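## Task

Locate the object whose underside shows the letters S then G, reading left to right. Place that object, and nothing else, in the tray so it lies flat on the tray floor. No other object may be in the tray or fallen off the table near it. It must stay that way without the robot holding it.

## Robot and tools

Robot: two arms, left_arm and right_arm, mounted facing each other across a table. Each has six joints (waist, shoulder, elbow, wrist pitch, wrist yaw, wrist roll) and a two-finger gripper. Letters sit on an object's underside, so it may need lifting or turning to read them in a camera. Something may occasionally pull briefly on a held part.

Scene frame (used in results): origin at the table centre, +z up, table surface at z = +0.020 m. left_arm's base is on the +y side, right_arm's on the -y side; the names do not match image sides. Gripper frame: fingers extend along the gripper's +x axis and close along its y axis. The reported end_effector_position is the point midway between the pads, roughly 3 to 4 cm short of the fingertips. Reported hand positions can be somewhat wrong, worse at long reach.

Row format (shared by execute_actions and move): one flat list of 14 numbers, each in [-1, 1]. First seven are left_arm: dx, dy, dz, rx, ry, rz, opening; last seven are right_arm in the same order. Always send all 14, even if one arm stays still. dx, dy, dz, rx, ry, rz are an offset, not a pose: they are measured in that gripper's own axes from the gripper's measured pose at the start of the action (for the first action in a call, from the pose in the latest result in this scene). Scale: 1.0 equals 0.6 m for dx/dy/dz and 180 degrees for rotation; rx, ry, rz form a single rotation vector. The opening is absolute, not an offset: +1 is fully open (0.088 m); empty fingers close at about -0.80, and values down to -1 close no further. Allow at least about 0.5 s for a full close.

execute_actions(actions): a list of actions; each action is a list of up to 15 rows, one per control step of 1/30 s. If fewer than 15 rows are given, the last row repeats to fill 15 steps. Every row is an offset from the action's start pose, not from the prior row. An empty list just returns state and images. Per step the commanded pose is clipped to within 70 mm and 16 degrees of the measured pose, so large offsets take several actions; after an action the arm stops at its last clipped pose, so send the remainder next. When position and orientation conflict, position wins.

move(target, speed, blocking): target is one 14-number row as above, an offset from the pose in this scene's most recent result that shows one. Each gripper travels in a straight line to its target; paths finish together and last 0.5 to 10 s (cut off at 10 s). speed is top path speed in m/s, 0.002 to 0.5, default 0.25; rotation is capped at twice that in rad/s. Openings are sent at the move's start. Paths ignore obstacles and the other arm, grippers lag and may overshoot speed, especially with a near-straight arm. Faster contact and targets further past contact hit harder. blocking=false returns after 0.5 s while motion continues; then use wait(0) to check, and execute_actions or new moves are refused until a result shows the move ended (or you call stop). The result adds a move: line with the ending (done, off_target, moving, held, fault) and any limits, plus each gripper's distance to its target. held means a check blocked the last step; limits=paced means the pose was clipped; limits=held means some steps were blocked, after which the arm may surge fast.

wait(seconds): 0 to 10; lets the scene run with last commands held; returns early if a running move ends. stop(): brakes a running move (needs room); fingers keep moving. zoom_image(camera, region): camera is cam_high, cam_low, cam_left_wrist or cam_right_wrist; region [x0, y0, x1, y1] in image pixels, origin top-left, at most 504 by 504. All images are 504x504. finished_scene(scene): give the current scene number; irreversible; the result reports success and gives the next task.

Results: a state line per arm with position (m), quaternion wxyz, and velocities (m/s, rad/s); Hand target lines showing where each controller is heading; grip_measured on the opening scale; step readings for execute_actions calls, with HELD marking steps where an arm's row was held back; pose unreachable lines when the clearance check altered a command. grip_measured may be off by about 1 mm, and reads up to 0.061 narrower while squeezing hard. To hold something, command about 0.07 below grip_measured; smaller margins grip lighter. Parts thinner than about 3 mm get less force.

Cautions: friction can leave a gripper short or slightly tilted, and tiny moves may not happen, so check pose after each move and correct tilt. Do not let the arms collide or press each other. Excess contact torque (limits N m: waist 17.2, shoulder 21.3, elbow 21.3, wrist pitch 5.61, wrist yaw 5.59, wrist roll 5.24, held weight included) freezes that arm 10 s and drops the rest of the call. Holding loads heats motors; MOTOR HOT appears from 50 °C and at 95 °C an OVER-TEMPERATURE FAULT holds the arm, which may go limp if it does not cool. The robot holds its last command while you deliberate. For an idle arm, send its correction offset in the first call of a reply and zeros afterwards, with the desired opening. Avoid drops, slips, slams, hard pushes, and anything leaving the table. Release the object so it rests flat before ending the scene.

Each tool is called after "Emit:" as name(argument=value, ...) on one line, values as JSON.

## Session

Emit:
execute_actions(actions=[])

Scene clock: 0.00 s.
left_arm: end_effector_position=(+0.0281, +0.1165, +0.2815) grip_measured=-0.780 end_effector_quat_wxyz=(-0.348, +0.310, -0.535, -0.705) end_effector_velocity=(-0.001, +0.003, -0.000) end_effector_angular_velocity=(+0.018, -0.012, +0.010) | right_arm: end_effector_position=(-0.3150, -0.1472, +0.1867) grip_measured=-0.796 end_effector_quat_wxyz=(+0.476, +0.417, +0.731, +0.254) end_effector_velocity=(-0.000, +0.000, +0.001) end_effector_angular_velocity=(+0.005, -0.010, +0.014)
Joint positions: left_arm=[ 0.146  2.085  2.022 -1.538  0.628  2.78   0.001] | right_arm=[1.089 1.71  0.879 0.184 0.64  2.493 0.   ]
Joint velocities: left_arm=[-0.007 -0.002 -0.002 -0.007 -0.007 -0.022 -0.   ] | right_arm=[-0.002 -0.002 -0.002  0.007 -0.007 -0.022  0.   ]
Heat: left arm: hottest shoulder 27 °C (+0.0 °C/min); right arm: hottest shoulder 29 °C (+0.0 °C/min).
Hand target (left_arm): +0.028, +0.117, +0.282; +0.348, -0.310, +0.535, +0.705
Hand target (right_arm): -0.315, -0.147, +0.187; +0.476, +0.417, +0.731, +0.254

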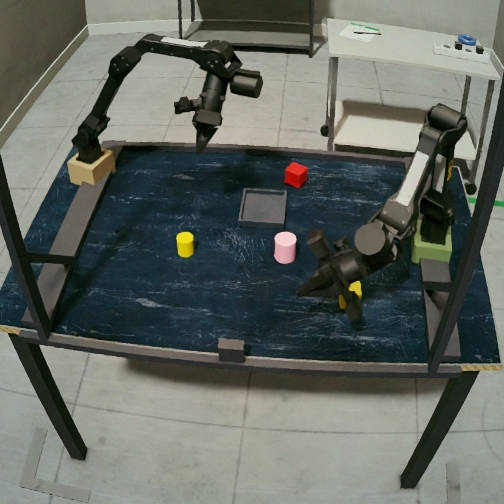

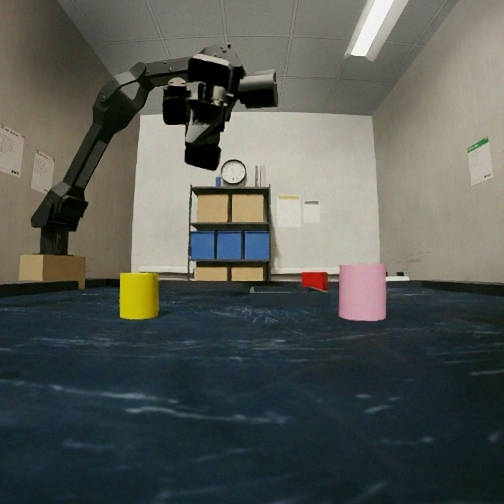

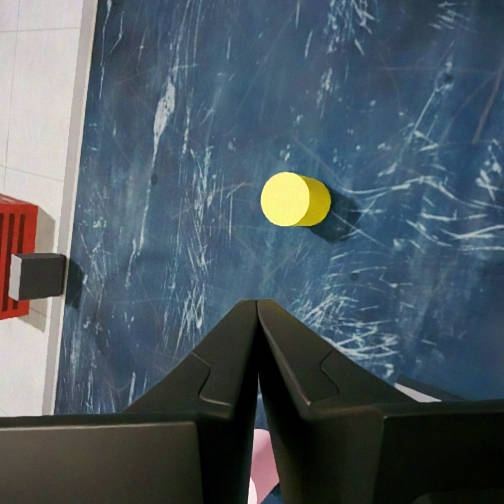

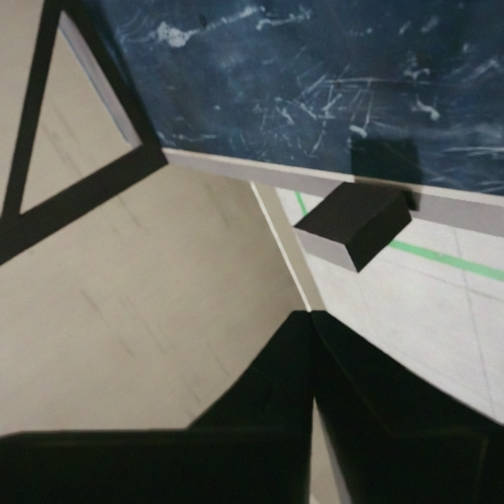

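Emit:
move(target=[0.303,0.032,-0.002,0.043,0.067,-0.189,1,-0.132,-0.025,0.173,-0.522,0.159,-0.353,1], speed=0.35)

Scene clock: 18.60 s.
left_arm: end_effector_position=(-0.0887, +0.1410, +0.1471) grip_measured=+1.000 end_effector_quat_wxyz=(-0.501, +0.500, -0.501, -0.498) end_effector_velocity=(-0.000, -0.000, +0.001) end_effector_angular_velocity=(-0.003, -0.007, +0.020) | right_arm: end_effector_position=(-0.2091, -0.2269, +0.1717) grip_measured=+0.997 end_effector_quat_wxyz=(+0.501, -0.494, +0.504, +0.501) end_effector_velocity=(+0.001, -0.000, -0.000) end_effector_angular_velocity=(-0.001, -0.010, +0.010)
Joint positions: left_arm=[-0.338  2.3    1.948 -1.218 -0.002  2.429  0.088] | right_arm=[ 0.804  1.674  1.225 -1.113 -0.005  0.706  0.088]
Joint velocities: left_arm=[-0.002  0.002  0.007 -0.007 -0.007 -0.022  0.   ] | right_arm=[ 0.002  0.002  0.002 -0.007  0.007 -0.007 -0.   ]
Heat: left arm: hottest shoulder 31 °C (+12.9 °C/min); right arm: hottest shoulder 32 °C (+9.7 °C/min).
Hand target (left_arm): -0.091, +0.139, +0.146; +0.500, -0.502, +0.500, +0.498
Hand target (right_arm): -0.211, -0.225, +0.170; +0.501, -0.499, +0.500, +0.500
Off the commanded pose (left_arm): 0.003 m, 0 deg.
Off the commanded pose (right_arm): 0.003 m, 1 deg.
move: done

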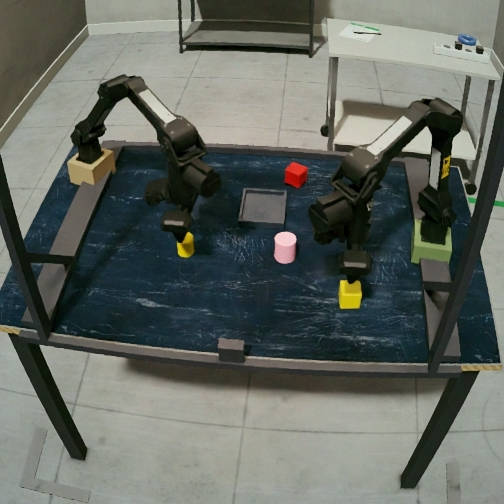

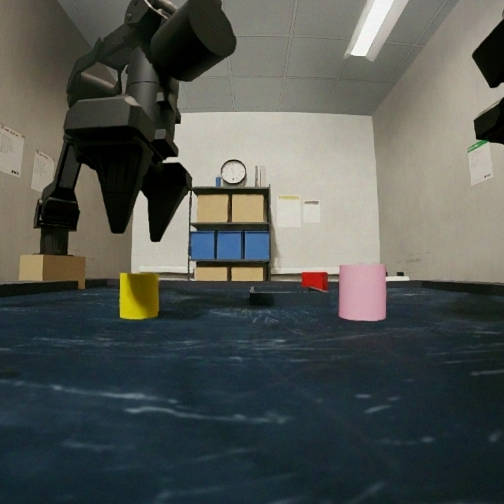

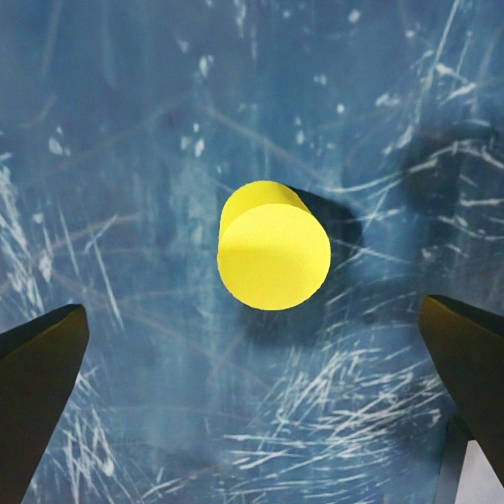

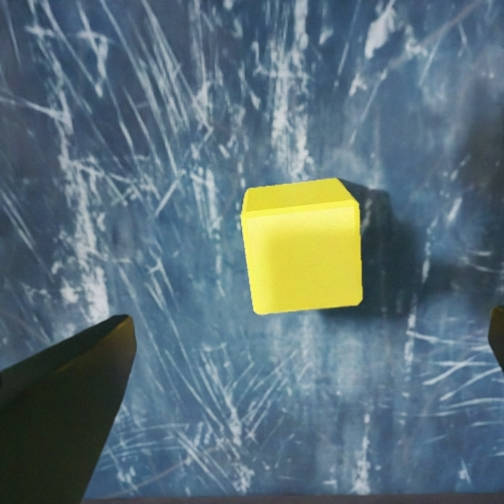

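Emit:
move(target=[0.122,-0.014,0,0,0,0,1,0.18,-0.012,-0.018,-0.025,0,0,1], speed=0.15)

Scene clock: 25.63 s.
left_arm: end_effector_position=(-0.0843, +0.1387, +0.0806) grip_measured=+1.000 end_effector_quat_wxyz=(-0.494, +0.501, -0.506, -0.498) end_effector_velocity=(-0.001, +0.002, -0.003) end_effector_angular_velocity=(+0.007, +0.004, +0.005) | right_arm: end_effector_position=(-0.2056, -0.2322, +0.0708) grip_measured=+0.997 end_effector_quat_wxyz=(+0.484, -0.503, +0.484, +0.528) end_effector_velocity=(+0.001, -0.002, -0.003) end_effector_angular_velocity=(-0.010, +0.001, +0.005)
Joint positions: left_arm=[-0.327  2.345  1.755 -0.963 -0.002  2.437  0.088] | right_arm=[ 0.807  1.792  0.924 -0.669 -0.004  0.637  0.088]
Joint velocities: left_arm=[-0.002  0.002 -0.007  0.007  0.007 -0.007  0.   ] | right_arm=[-0.002  0.007 -0.007  0.007 -0.007 -0.007 -0.   ]
Heat: left arm: hottest shoulder 32 °C (+11.7 °C/min); right arm: hottest shoulder 31 °C (+4.7 °C/min).
Hand target (left_arm): -0.081, +0.141, +0.074; +0.501, -0.500, +0.501, +0.499
Hand target (right_arm): -0.203, -0.237, +0.064; +0.481, -0.513, +0.484, +0.520
Off the commanded pose (left_arm): 0.008 m, 1 deg.
Off the commanded pose (right_arm): 0.009 m, 2 deg.
move: off_target (right_arm)

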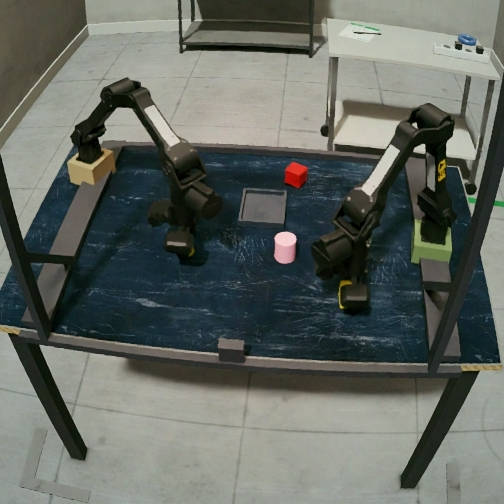

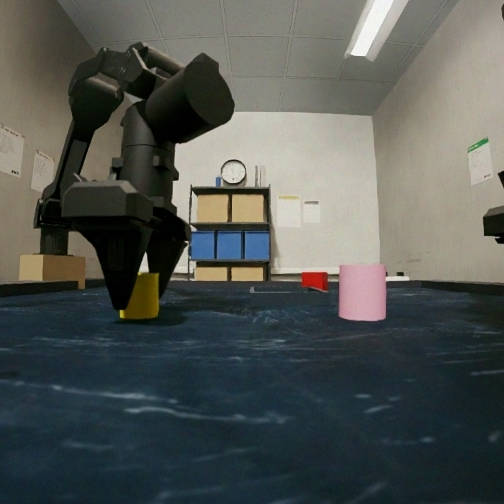

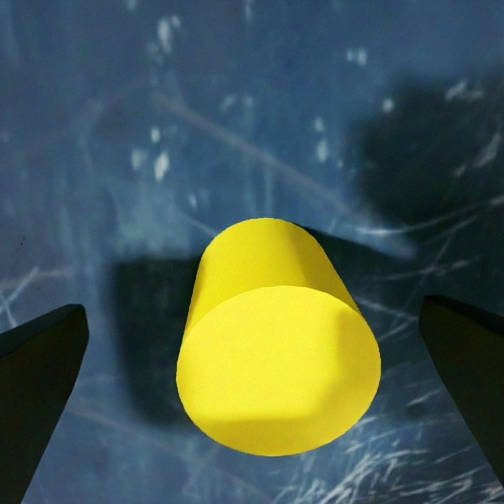

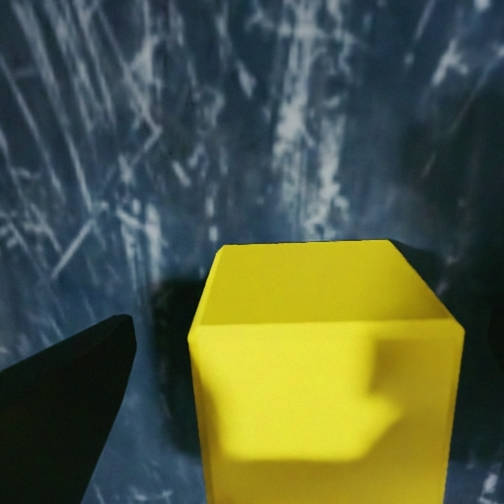

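Emit:
execute_actions(actions=[[[0.004,-0.012,0.014,0,0,0,1,0,0,0,0,0,0,-0.1]],[[0,0,0,0,0,0,-0.25,0,0,0,0,0,0,-0.1]],[[0,0,0,0,0,0,-0.25,0,0,0,0,0,0,-0.1]]])

Emit:
move(target=[-0.22,-0.04,0.05,0,0.1,0.17,-0.25,-0.26,-0.16,0.14,0,-0.14,0.14,-0.1])

Emit:
zoom_image(camera="cam_low", region=[60,40,504,250])

Scene clock: 39.80 s.
left_arm: end_effector_position=(-0.0777, +0.1464, +0.0734) grip_measured=-0.043 end_effector_quat_wxyz=(-0.497, +0.501, -0.503, -0.499) end_effector_velocity=(+0.002, +0.005, +0.000) end_effector_angular_velocity=(+0.022, -0.009, +0.005) | right_arm: end_effector_position=(-0.2055, -0.2323, +0.0704) grip_measured=+0.076 end_effector_quat_wxyz=(+0.484, -0.503, +0.484, +0.527) end_effector_velocity=(+0.000, -0.001, -0.001) end_effector_angular_velocity=(-0.003, +0.007, +0.005)
Joint positions: left_arm=[-0.327  2.325  1.688 -0.925 -0.002  2.437  0.037] | right_arm=[ 0.807  1.793  0.924 -0.668 -0.004  0.637  0.043]
Joint velocities: left_arm=[-0.002 -0.002 -0.002 -0.022  0.007 -0.007 -0.   ] | right_arm=[-0.002 -0.002 -0.007  0.007 -0.007 -0.007  0.   ]
Heat: left arm: hottest shoulder 34 °C (+10.6 °C/min); right arm: hottest shoulder 31 °C (+3.0 °C/min).
Hand target (left_arm): -0.078, +0.146, +0.073; +0.497, -0.501, +0.503, +0.499
Hand target (right_arm): -0.206, -0.232, +0.070; +0.484, -0.503, +0.484, +0.527
Off the commanded pose (left_arm): 0.000 m, 0 deg.
Off the commanded pose (right_arm): 0.000 m, 0 deg.
Step readings (end_effector_position; steps 1 to 15: 1st action; 16 to 30: 2nd action; 31 to 45: 3rd action):
0: left_arm (-0.0843, +0.1387, +0.0805) | right_arm (-0.2057, -0.2321, +0.0704)
1: left_arm (-0.0840, +0.1390, +0.0790) | right_arm (-0.2057, -0.2321, +0.0704)
2: left_arm (-0.0830, +0.1402, +0.0779) | right_arm (-0.2057, -0.2321, +0.0704)
4: left_arm (-0.0798, +0.1440, +0.0747) | right_arm (-0.2057, -0.2321, +0.0704)
8: left_arm (-0.0770, +0.1473, +0.0701) | right_arm (-0.2057, -0.2321, +0.0704)
15: left_arm (-0.0777, +0.1464, +0.0734) | right_arm (-0.2055, -0.2323, +0.0704)
16: left_arm (-0.0778, +0.1463, +0.0734) | right_arm (-0.2055, -0.2323, +0.0704)
17: left_arm (-0.0778, +0.1463, +0.0734) | right_arm (-0.2055, -0.2323, +0.0704)
19: left_arm (-0.0778, +0.1463, +0.0734) | right_arm (-0.2055, -0.2323, +0.0704)
23: left_arm (-0.0778, +0.1463, +0.0734) | right_arm (-0.2055, -0.2323, +0.0704)
30: left_arm (-0.0777, +0.1464, +0.0734) | right_arm (-0.2055, -0.2323, +0.0704)
31: left_arm (-0.0777, +0.1464, +0.0734) | right_arm (-0.2055, -0.2323, +0.0704)
32: left_arm (-0.0777, +0.1464, +0.0734) | right_arm (-0.2055, -0.2323, +0.0704)
34: left_arm (-0.0777, +0.1464, +0.0734) | right_arm (-0.2055, -0.2323, +0.0704)
38: left_arm (-0.0777, +0.1464, +0.0734) | right_arm (-0.2055, -0.2323, +0.0704)
45: end_effector_position above

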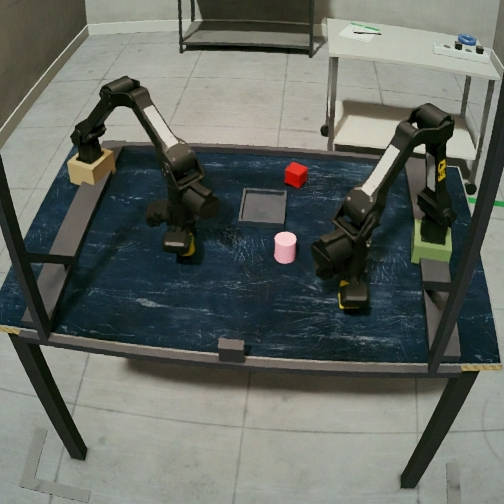

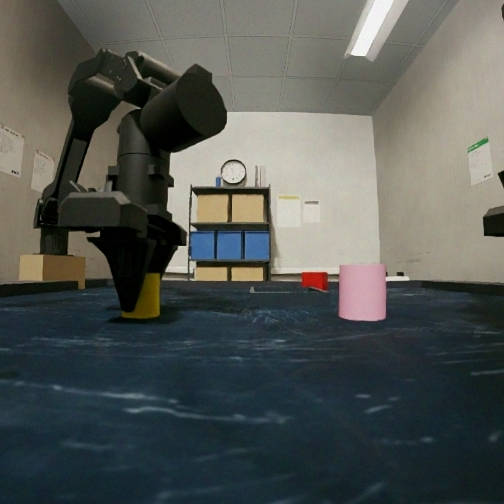

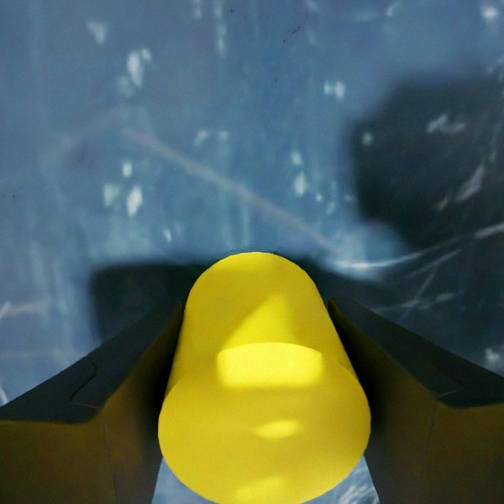

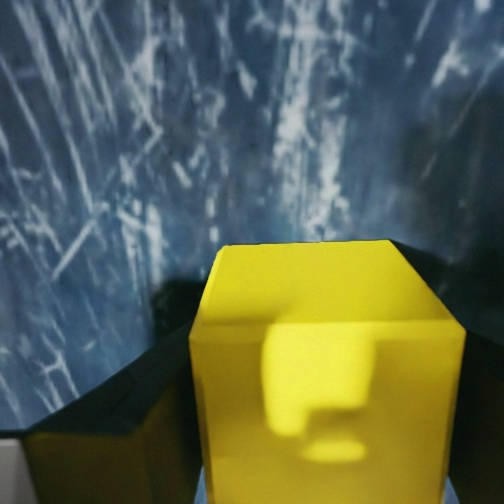

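Scene clock: 41.53 s.
left_arm: end_effector_position=(-0.0541, +0.1760, +0.2012) grip_measured=-0.043 end_effector_quat_wxyz=(-0.269, +0.423, -0.686, -0.528) end_effector_velocity=(-0.000, +0.003, -0.000) end_effector_angular_velocity=(-0.010, +0.010, -0.012) | right_arm: end_effector_position=(-0.1117, -0.1483, +0.2200) grip_measured=+0.076 end_effector_quat_wxyz=(+0.453, -0.267, +0.468, +0.710) end_effector_velocity=(+0.000, +0.001, +0.006) end_effector_angular_velocity=(+0.014, +0.024, +0.018)
Joint positions: left_arm=[-0.241  1.646  1.086 -0.433  0.236  2.456  0.037] | right_arm=[ 0.212  1.364  0.975 -0.685 -0.416  0.151  0.043]
Joint velocities: left_arm=[-0.002 -0.012 -0.022  0.022  0.007  0.007  0.   ] | right_arm=[-0.017 -0.002  0.012 -0.007 -0.037 -0.022 -0.   ]
Heat: left arm: hottest shoulder 34 °C (+10.1 °C/min); right arm: hottest shoulder 32 °C (+4.3 °C/min).
Hand target (left_arm): -0.052, +0.178, +0.203; +0.264, -0.422, +0.687, +0.530
Hand target (right_arm): -0.112, -0.146, +0.227; +0.453, -0.261, +0.463, +0.716
Off the commanded pose (left_arm): 0.004 m, 1 deg.
Off the commanded pose (right_arm): 0.007 m, 1 deg.
move: done

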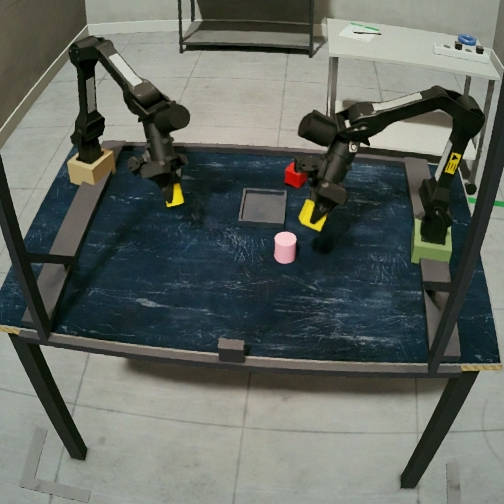

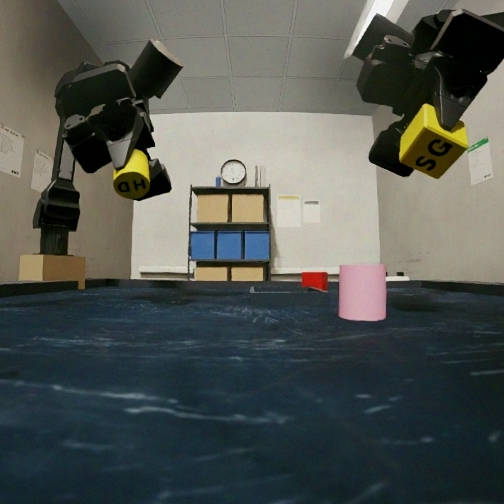

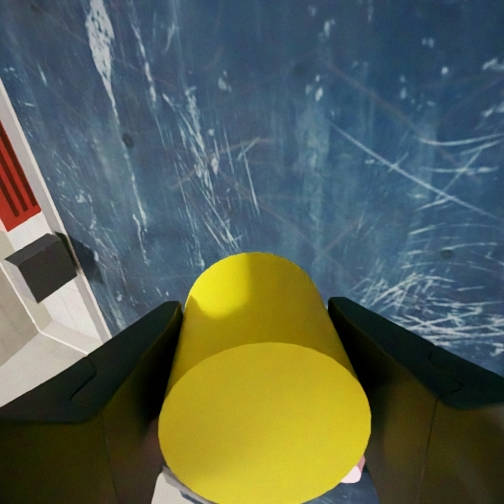

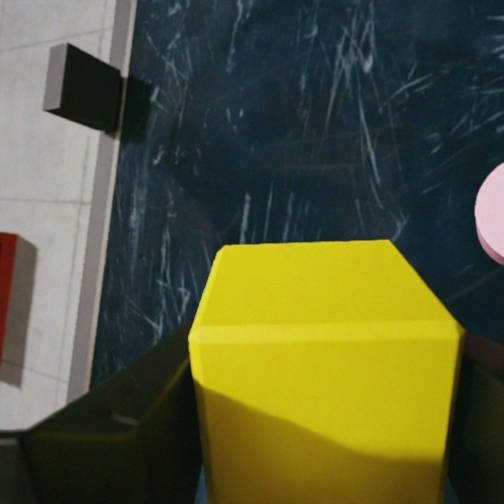

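Region (60, 40, 504, 250) of cam_low's 504x504 image, scaled by 1.135, with more detail than that image has; it fills the top 238 rows of this view, and the rest is white.

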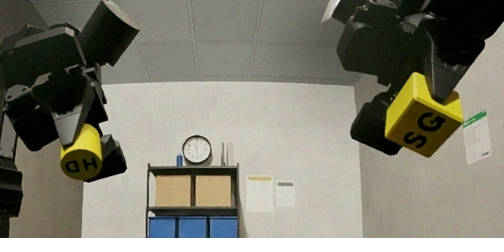

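Emit:
zoom_image(camera="cam_low", region=[390,110,480,190])

Emit:
move(target=[0.102,-0.12,0.172,0,-0.1,-0.17,-0.25,0.048,-0.393,0.152,0.018,0.139,-0.148,-0.1])

Region (390, 110, 480, 190) of cam_low's 504x504 image, scaled by 5.600, with more detail than that image has.

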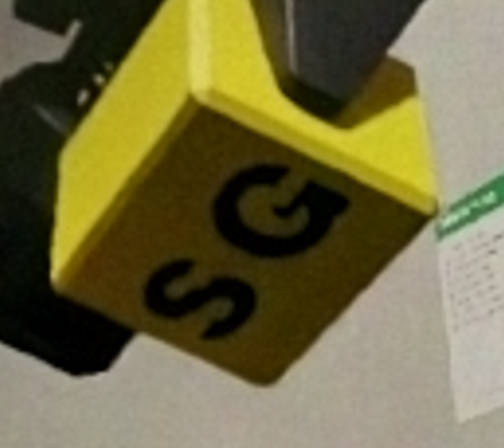

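Scene clock: 54.20 s.
left_arm: end_effector_position=(-0.0279, +0.2511, +0.0854) grip_measured=-0.043 end_effector_quat_wxyz=(-0.502, +0.500, -0.501, -0.497) end_effector_velocity=(+0.005, +0.004, -0.003) end_effector_angular_velocity=(+0.006, -0.038, -0.000) | right_arm: end_effector_position=(+0.0885, -0.0197, +0.1420) grip_measured=+0.076 end_effector_quat_wxyz=(+0.504, -0.496, +0.496, +0.503) end_effector_velocity=(+0.002, +0.000, -0.001) end_effector_angular_velocity=(-0.014, -0.004, +0.005)
Joint positions: left_arm=[-0.421  1.938  1.112 -0.746 -0.005  2.35   0.037] | right_arm=[-0.135  2.282  1.966 -1.24  -0.003 -0.242  0.043]
Joint velocities: left_arm=[-0.007  0.007 -0.002 -0.022 -0.022 -0.007  0.   ] | right_arm=[-0.002  0.017  0.027 -0.022  0.007 -0.007 -0.   ]
Heat: left arm: hottest shoulder 34 °C (+7.7 °C/min); right arm: hottest elbow 33 °C (+4.4 °C/min).
Hand target (left_arm): -0.031, +0.249, +0.085; +0.501, -0.502, +0.502, +0.496
Hand target (right_arm): +0.090, -0.019, +0.136; +0.501, -0.501, +0.499, +0.499
Off the commanded pose (left_arm): 0.003 m, 0 deg.
Off the commanded pose (right_arm): 0.007 m, 1 deg.
move: done

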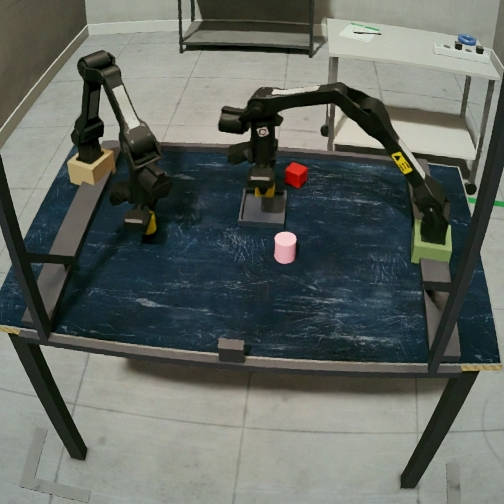

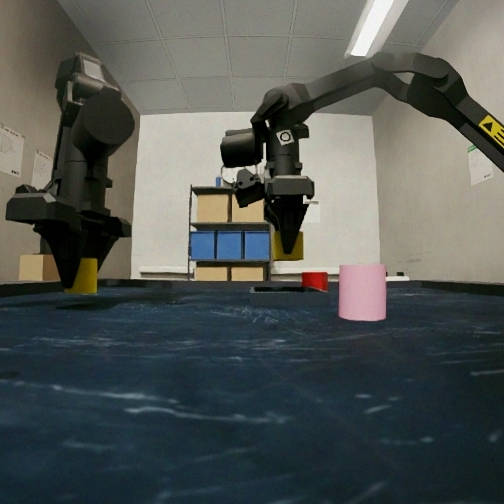

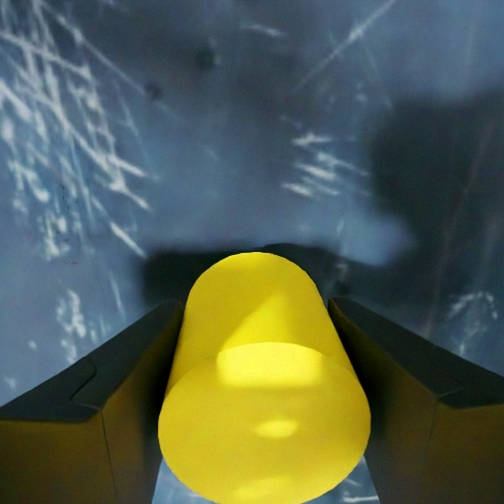

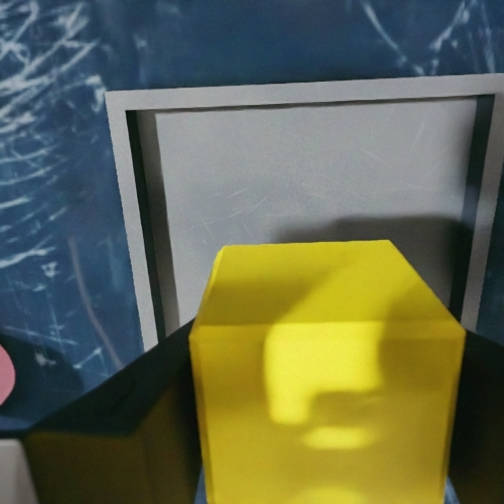

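Emit:
move(target=[0.04,0,0,0,0,0,-0.25,0.118,0,-0.004,0,0.005,0,-0.1], speed=0.07)

Scene clock: 67.13 s.
left_arm: end_effector_position=(-0.0313, +0.2476, +0.0680) grip_measured=-0.043 end_effector_quat_wxyz=(-0.495, +0.500, -0.508, -0.496) end_effector_velocity=(+0.003, +0.003, -0.001) end_effector_angular_velocity=(+0.003, -0.014, +0.005) | right_arm: end_effector_position=(+0.0895, -0.0158, +0.0843) grip_measured=+0.076 end_effector_quat_wxyz=(+0.510, -0.493, +0.491, +0.506) end_effector_velocity=(-0.001, -0.004, -0.005) end_effector_angular_velocity=(-0.016, +0.026, +0.001)
Joint positions: left_arm=[-0.421  1.979  1.088 -0.661 -0.005  2.35   0.037] | right_arm=[-0.135  2.328  1.811 -1.022 -0.002 -0.242  0.043]
Joint velocities: left_arm=[-0.002 -0.002 -0.007 -0.007 -0.007 -0.007  0.   ] | right_arm=[-0.007  0.007 -0.007 -0.007 -0.022 -0.007 -0.   ]
Heat: left arm: hottest shoulder 33 °C (+4.1 °C/min); right arm: hottest shoulder 34 °C (+4.1 °C/min).
Hand target (left_arm): -0.028, +0.251, +0.062; +0.502, -0.500, +0.501, +0.496
Hand target (right_arm): +0.089, -0.021, +0.071; +0.500, -0.500, +0.500, +0.499
Off the commanded pose (left_arm): 0.008 m, 1 deg.
Off the commanded pose (right_arm): 0.014 m, 2 deg.
move: off_target (right_arm)

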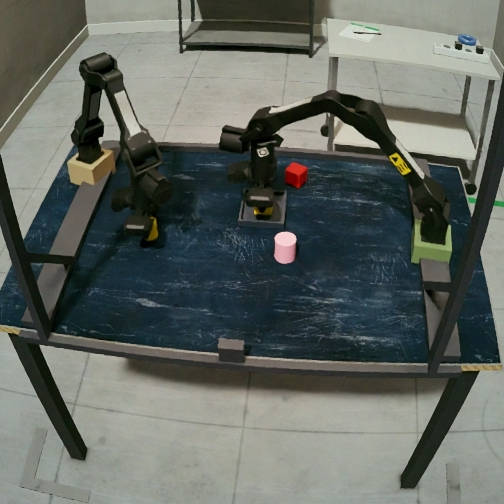

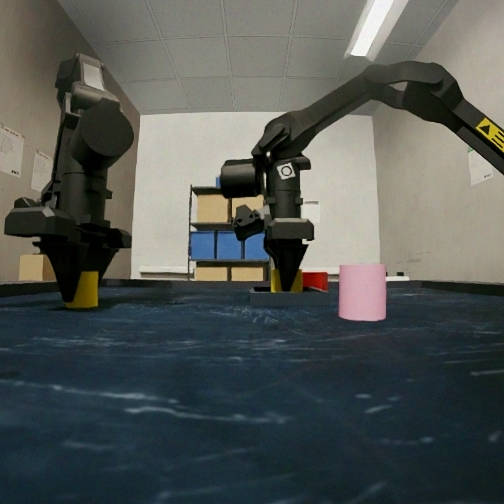

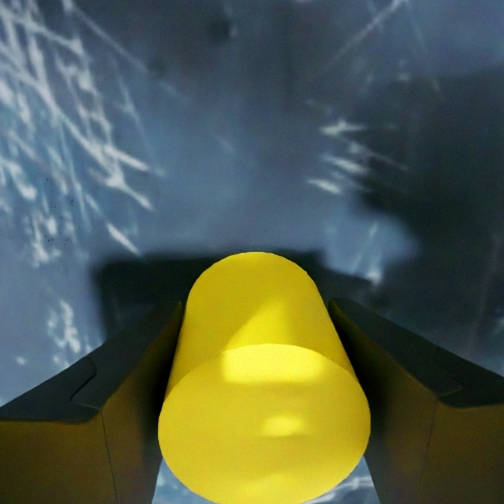

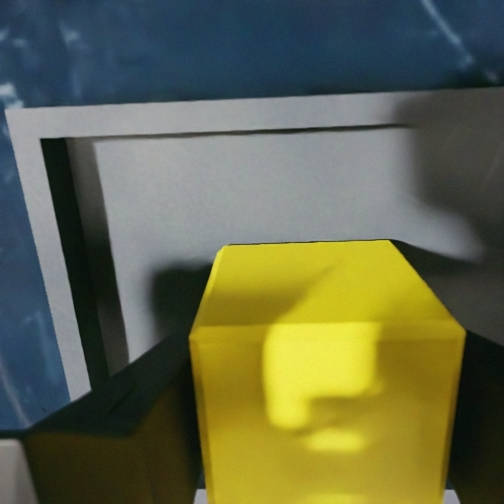

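Emit:
move(target=[0,0,0,0,0,0,0.6,0,0,0,0,0,0,0.6])

Emit:
move(target=[-0.12,0,0,0,0,0,0.6,-0.12,0,-0.03,0,0,0,0.6])

Scene clock: 73.43 s.
left_arm: end_effector_position=(-0.0315, +0.2474, +0.0680) grip_measured=+0.595 end_effector_quat_wxyz=(-0.495, +0.500, -0.509, -0.496) end_effector_velocity=(+0.001, +0.002, +0.000) end_effector_angular_velocity=(-0.000, -0.010, -0.015) | right_arm: end_effector_position=(+0.0896, -0.0156, +0.0843) grip_measured=+0.595 end_effector_quat_wxyz=(+0.510, -0.493, +0.491, +0.506) end_effector_velocity=(-0.001, -0.003, -0.001) end_effector_angular_velocity=(-0.010, +0.010, +0.005)
Joint positions: left_arm=[-0.421  1.979  1.088 -0.66  -0.005  2.35   0.068] | right_arm=[-0.135  2.328  1.811 -1.021 -0.002 -0.242  0.068]
Joint velocities: left_arm=[-0.007 -0.002 -0.002 -0.007 -0.007  0.007  0.001] | right_arm=[-0.002 -0.002 -0.007 -0.007 -0.007 -0.007  0.001]
Heat: left arm: hottest shoulder 33 °C (+3.0 °C/min); right arm: hottest shoulder 35 °C (+4.0 °C/min).
Hand target (left_arm): -0.031, +0.248, +0.068; +0.495, -0.500, +0.508, +0.496
Hand target (right_arm): +0.090, -0.016, +0.084; +0.510, -0.493, +0.491, +0.506
Off the commanded pose (left_arm): 0.000 m, 0 deg.
Off the commanded pose (right_arm): 0.000 m, 0 deg.
move: done

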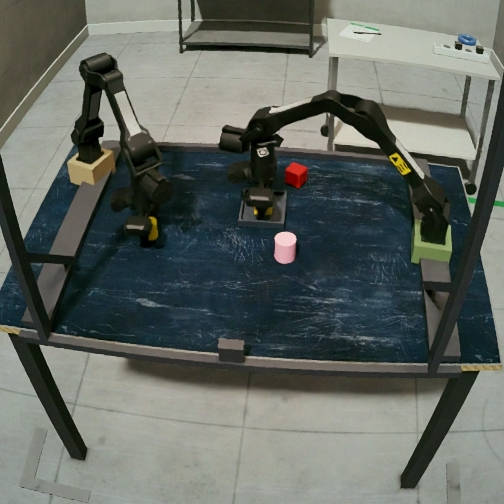

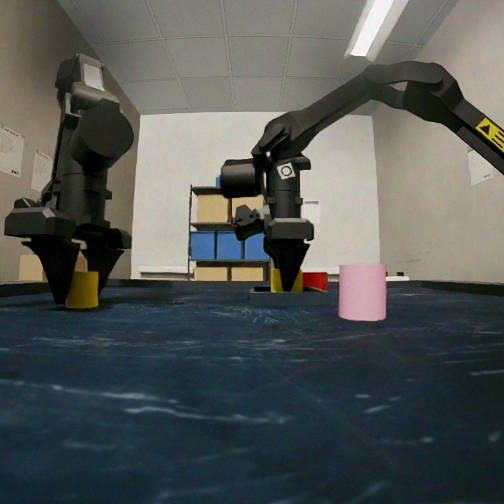

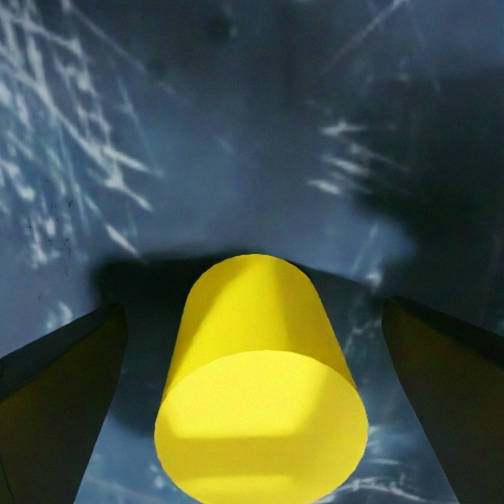

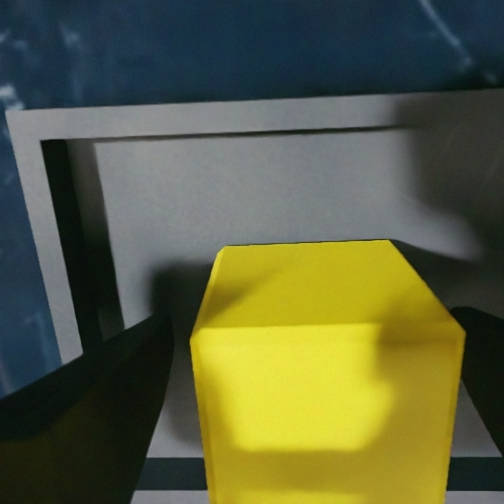

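Scene clock: 74.33 s.
left_arm: end_effector_position=(-0.0268, +0.2521, +0.1324) grip_measured=+0.597 end_effector_quat_wxyz=(-0.503, +0.500, -0.501, -0.496) end_effector_velocity=(-0.001, +0.002, +0.004) end_effector_angular_velocity=(+0.010, -0.000, +0.005) | right_arm: end_effector_position=(+0.0874, -0.0373, +0.1484) grip_measured=+0.597 end_effector_quat_wxyz=(+0.505, -0.496, +0.496, +0.503) end_effector_velocity=(-0.000, -0.001, +0.002) end_effector_angular_velocity=(+0.003, +0.022, +0.000)
Joint positions: left_arm=[-0.421  1.849  1.201 -0.927 -0.005  2.35   0.068] | right_arm=[-0.142  2.2    1.855 -1.21  -0.002 -0.249  0.068]
Joint velocities: left_arm=[-0.002 -0.002  0.012 -0.022  0.007 -0.007  0.   ] | right_arm=[-0.007 -0.002  0.002 -0.007 -0.022 -0.007  0.   ]
Heat: left arm: hottest shoulder 33 °C (+3.0 °C/min); right arm: hottest shoulder 36 °C (+5.1 °C/min).
Hand target (left_arm): -0.030, +0.249, +0.140; +0.494, -0.500, +0.509, +0.496
Hand target (right_arm): +0.089, -0.036, +0.156; +0.510, -0.493, +0.491, +0.506
Off the commanded pose (left_arm): 0.009 m, 1 deg.
Off the commanded pose (right_arm): 0.008 m, 1 deg.
move: off_target (left_arm)

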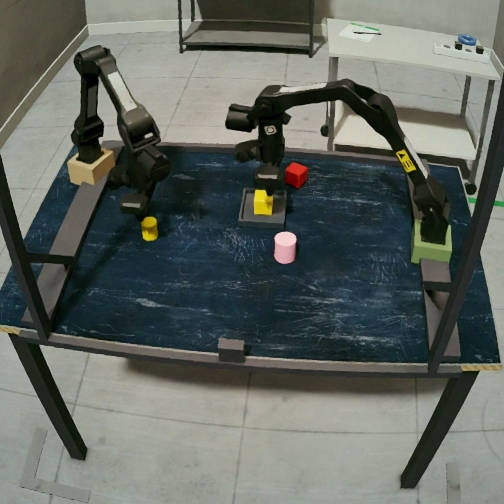

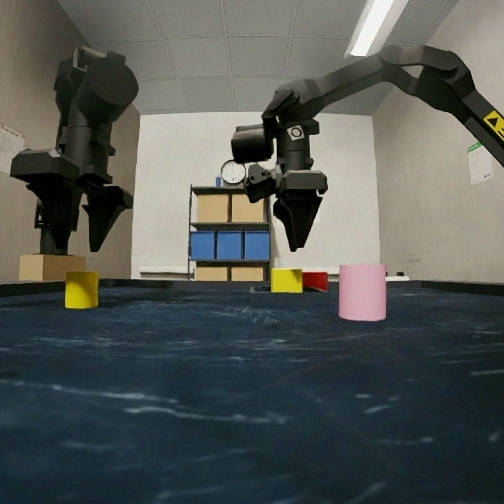

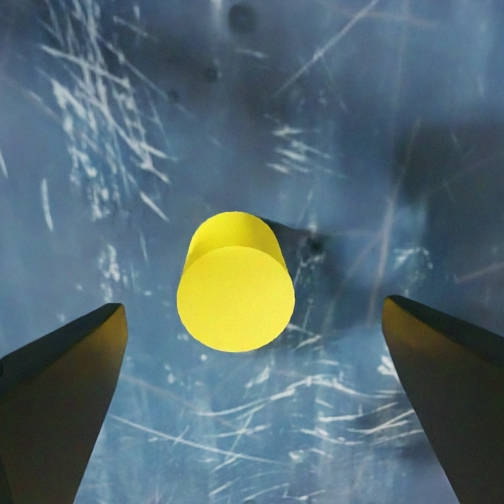

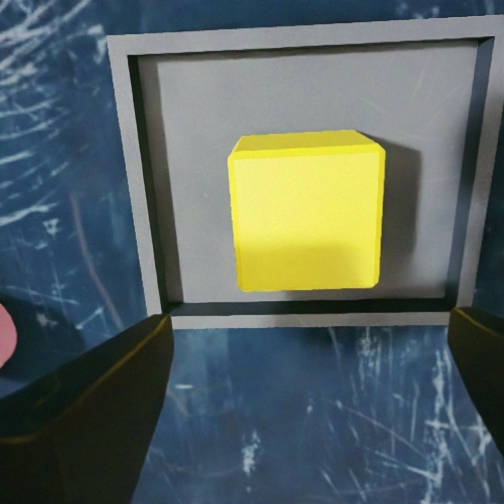

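Emit:
finished_scene(scene=2)

The scene is finished: the task was done.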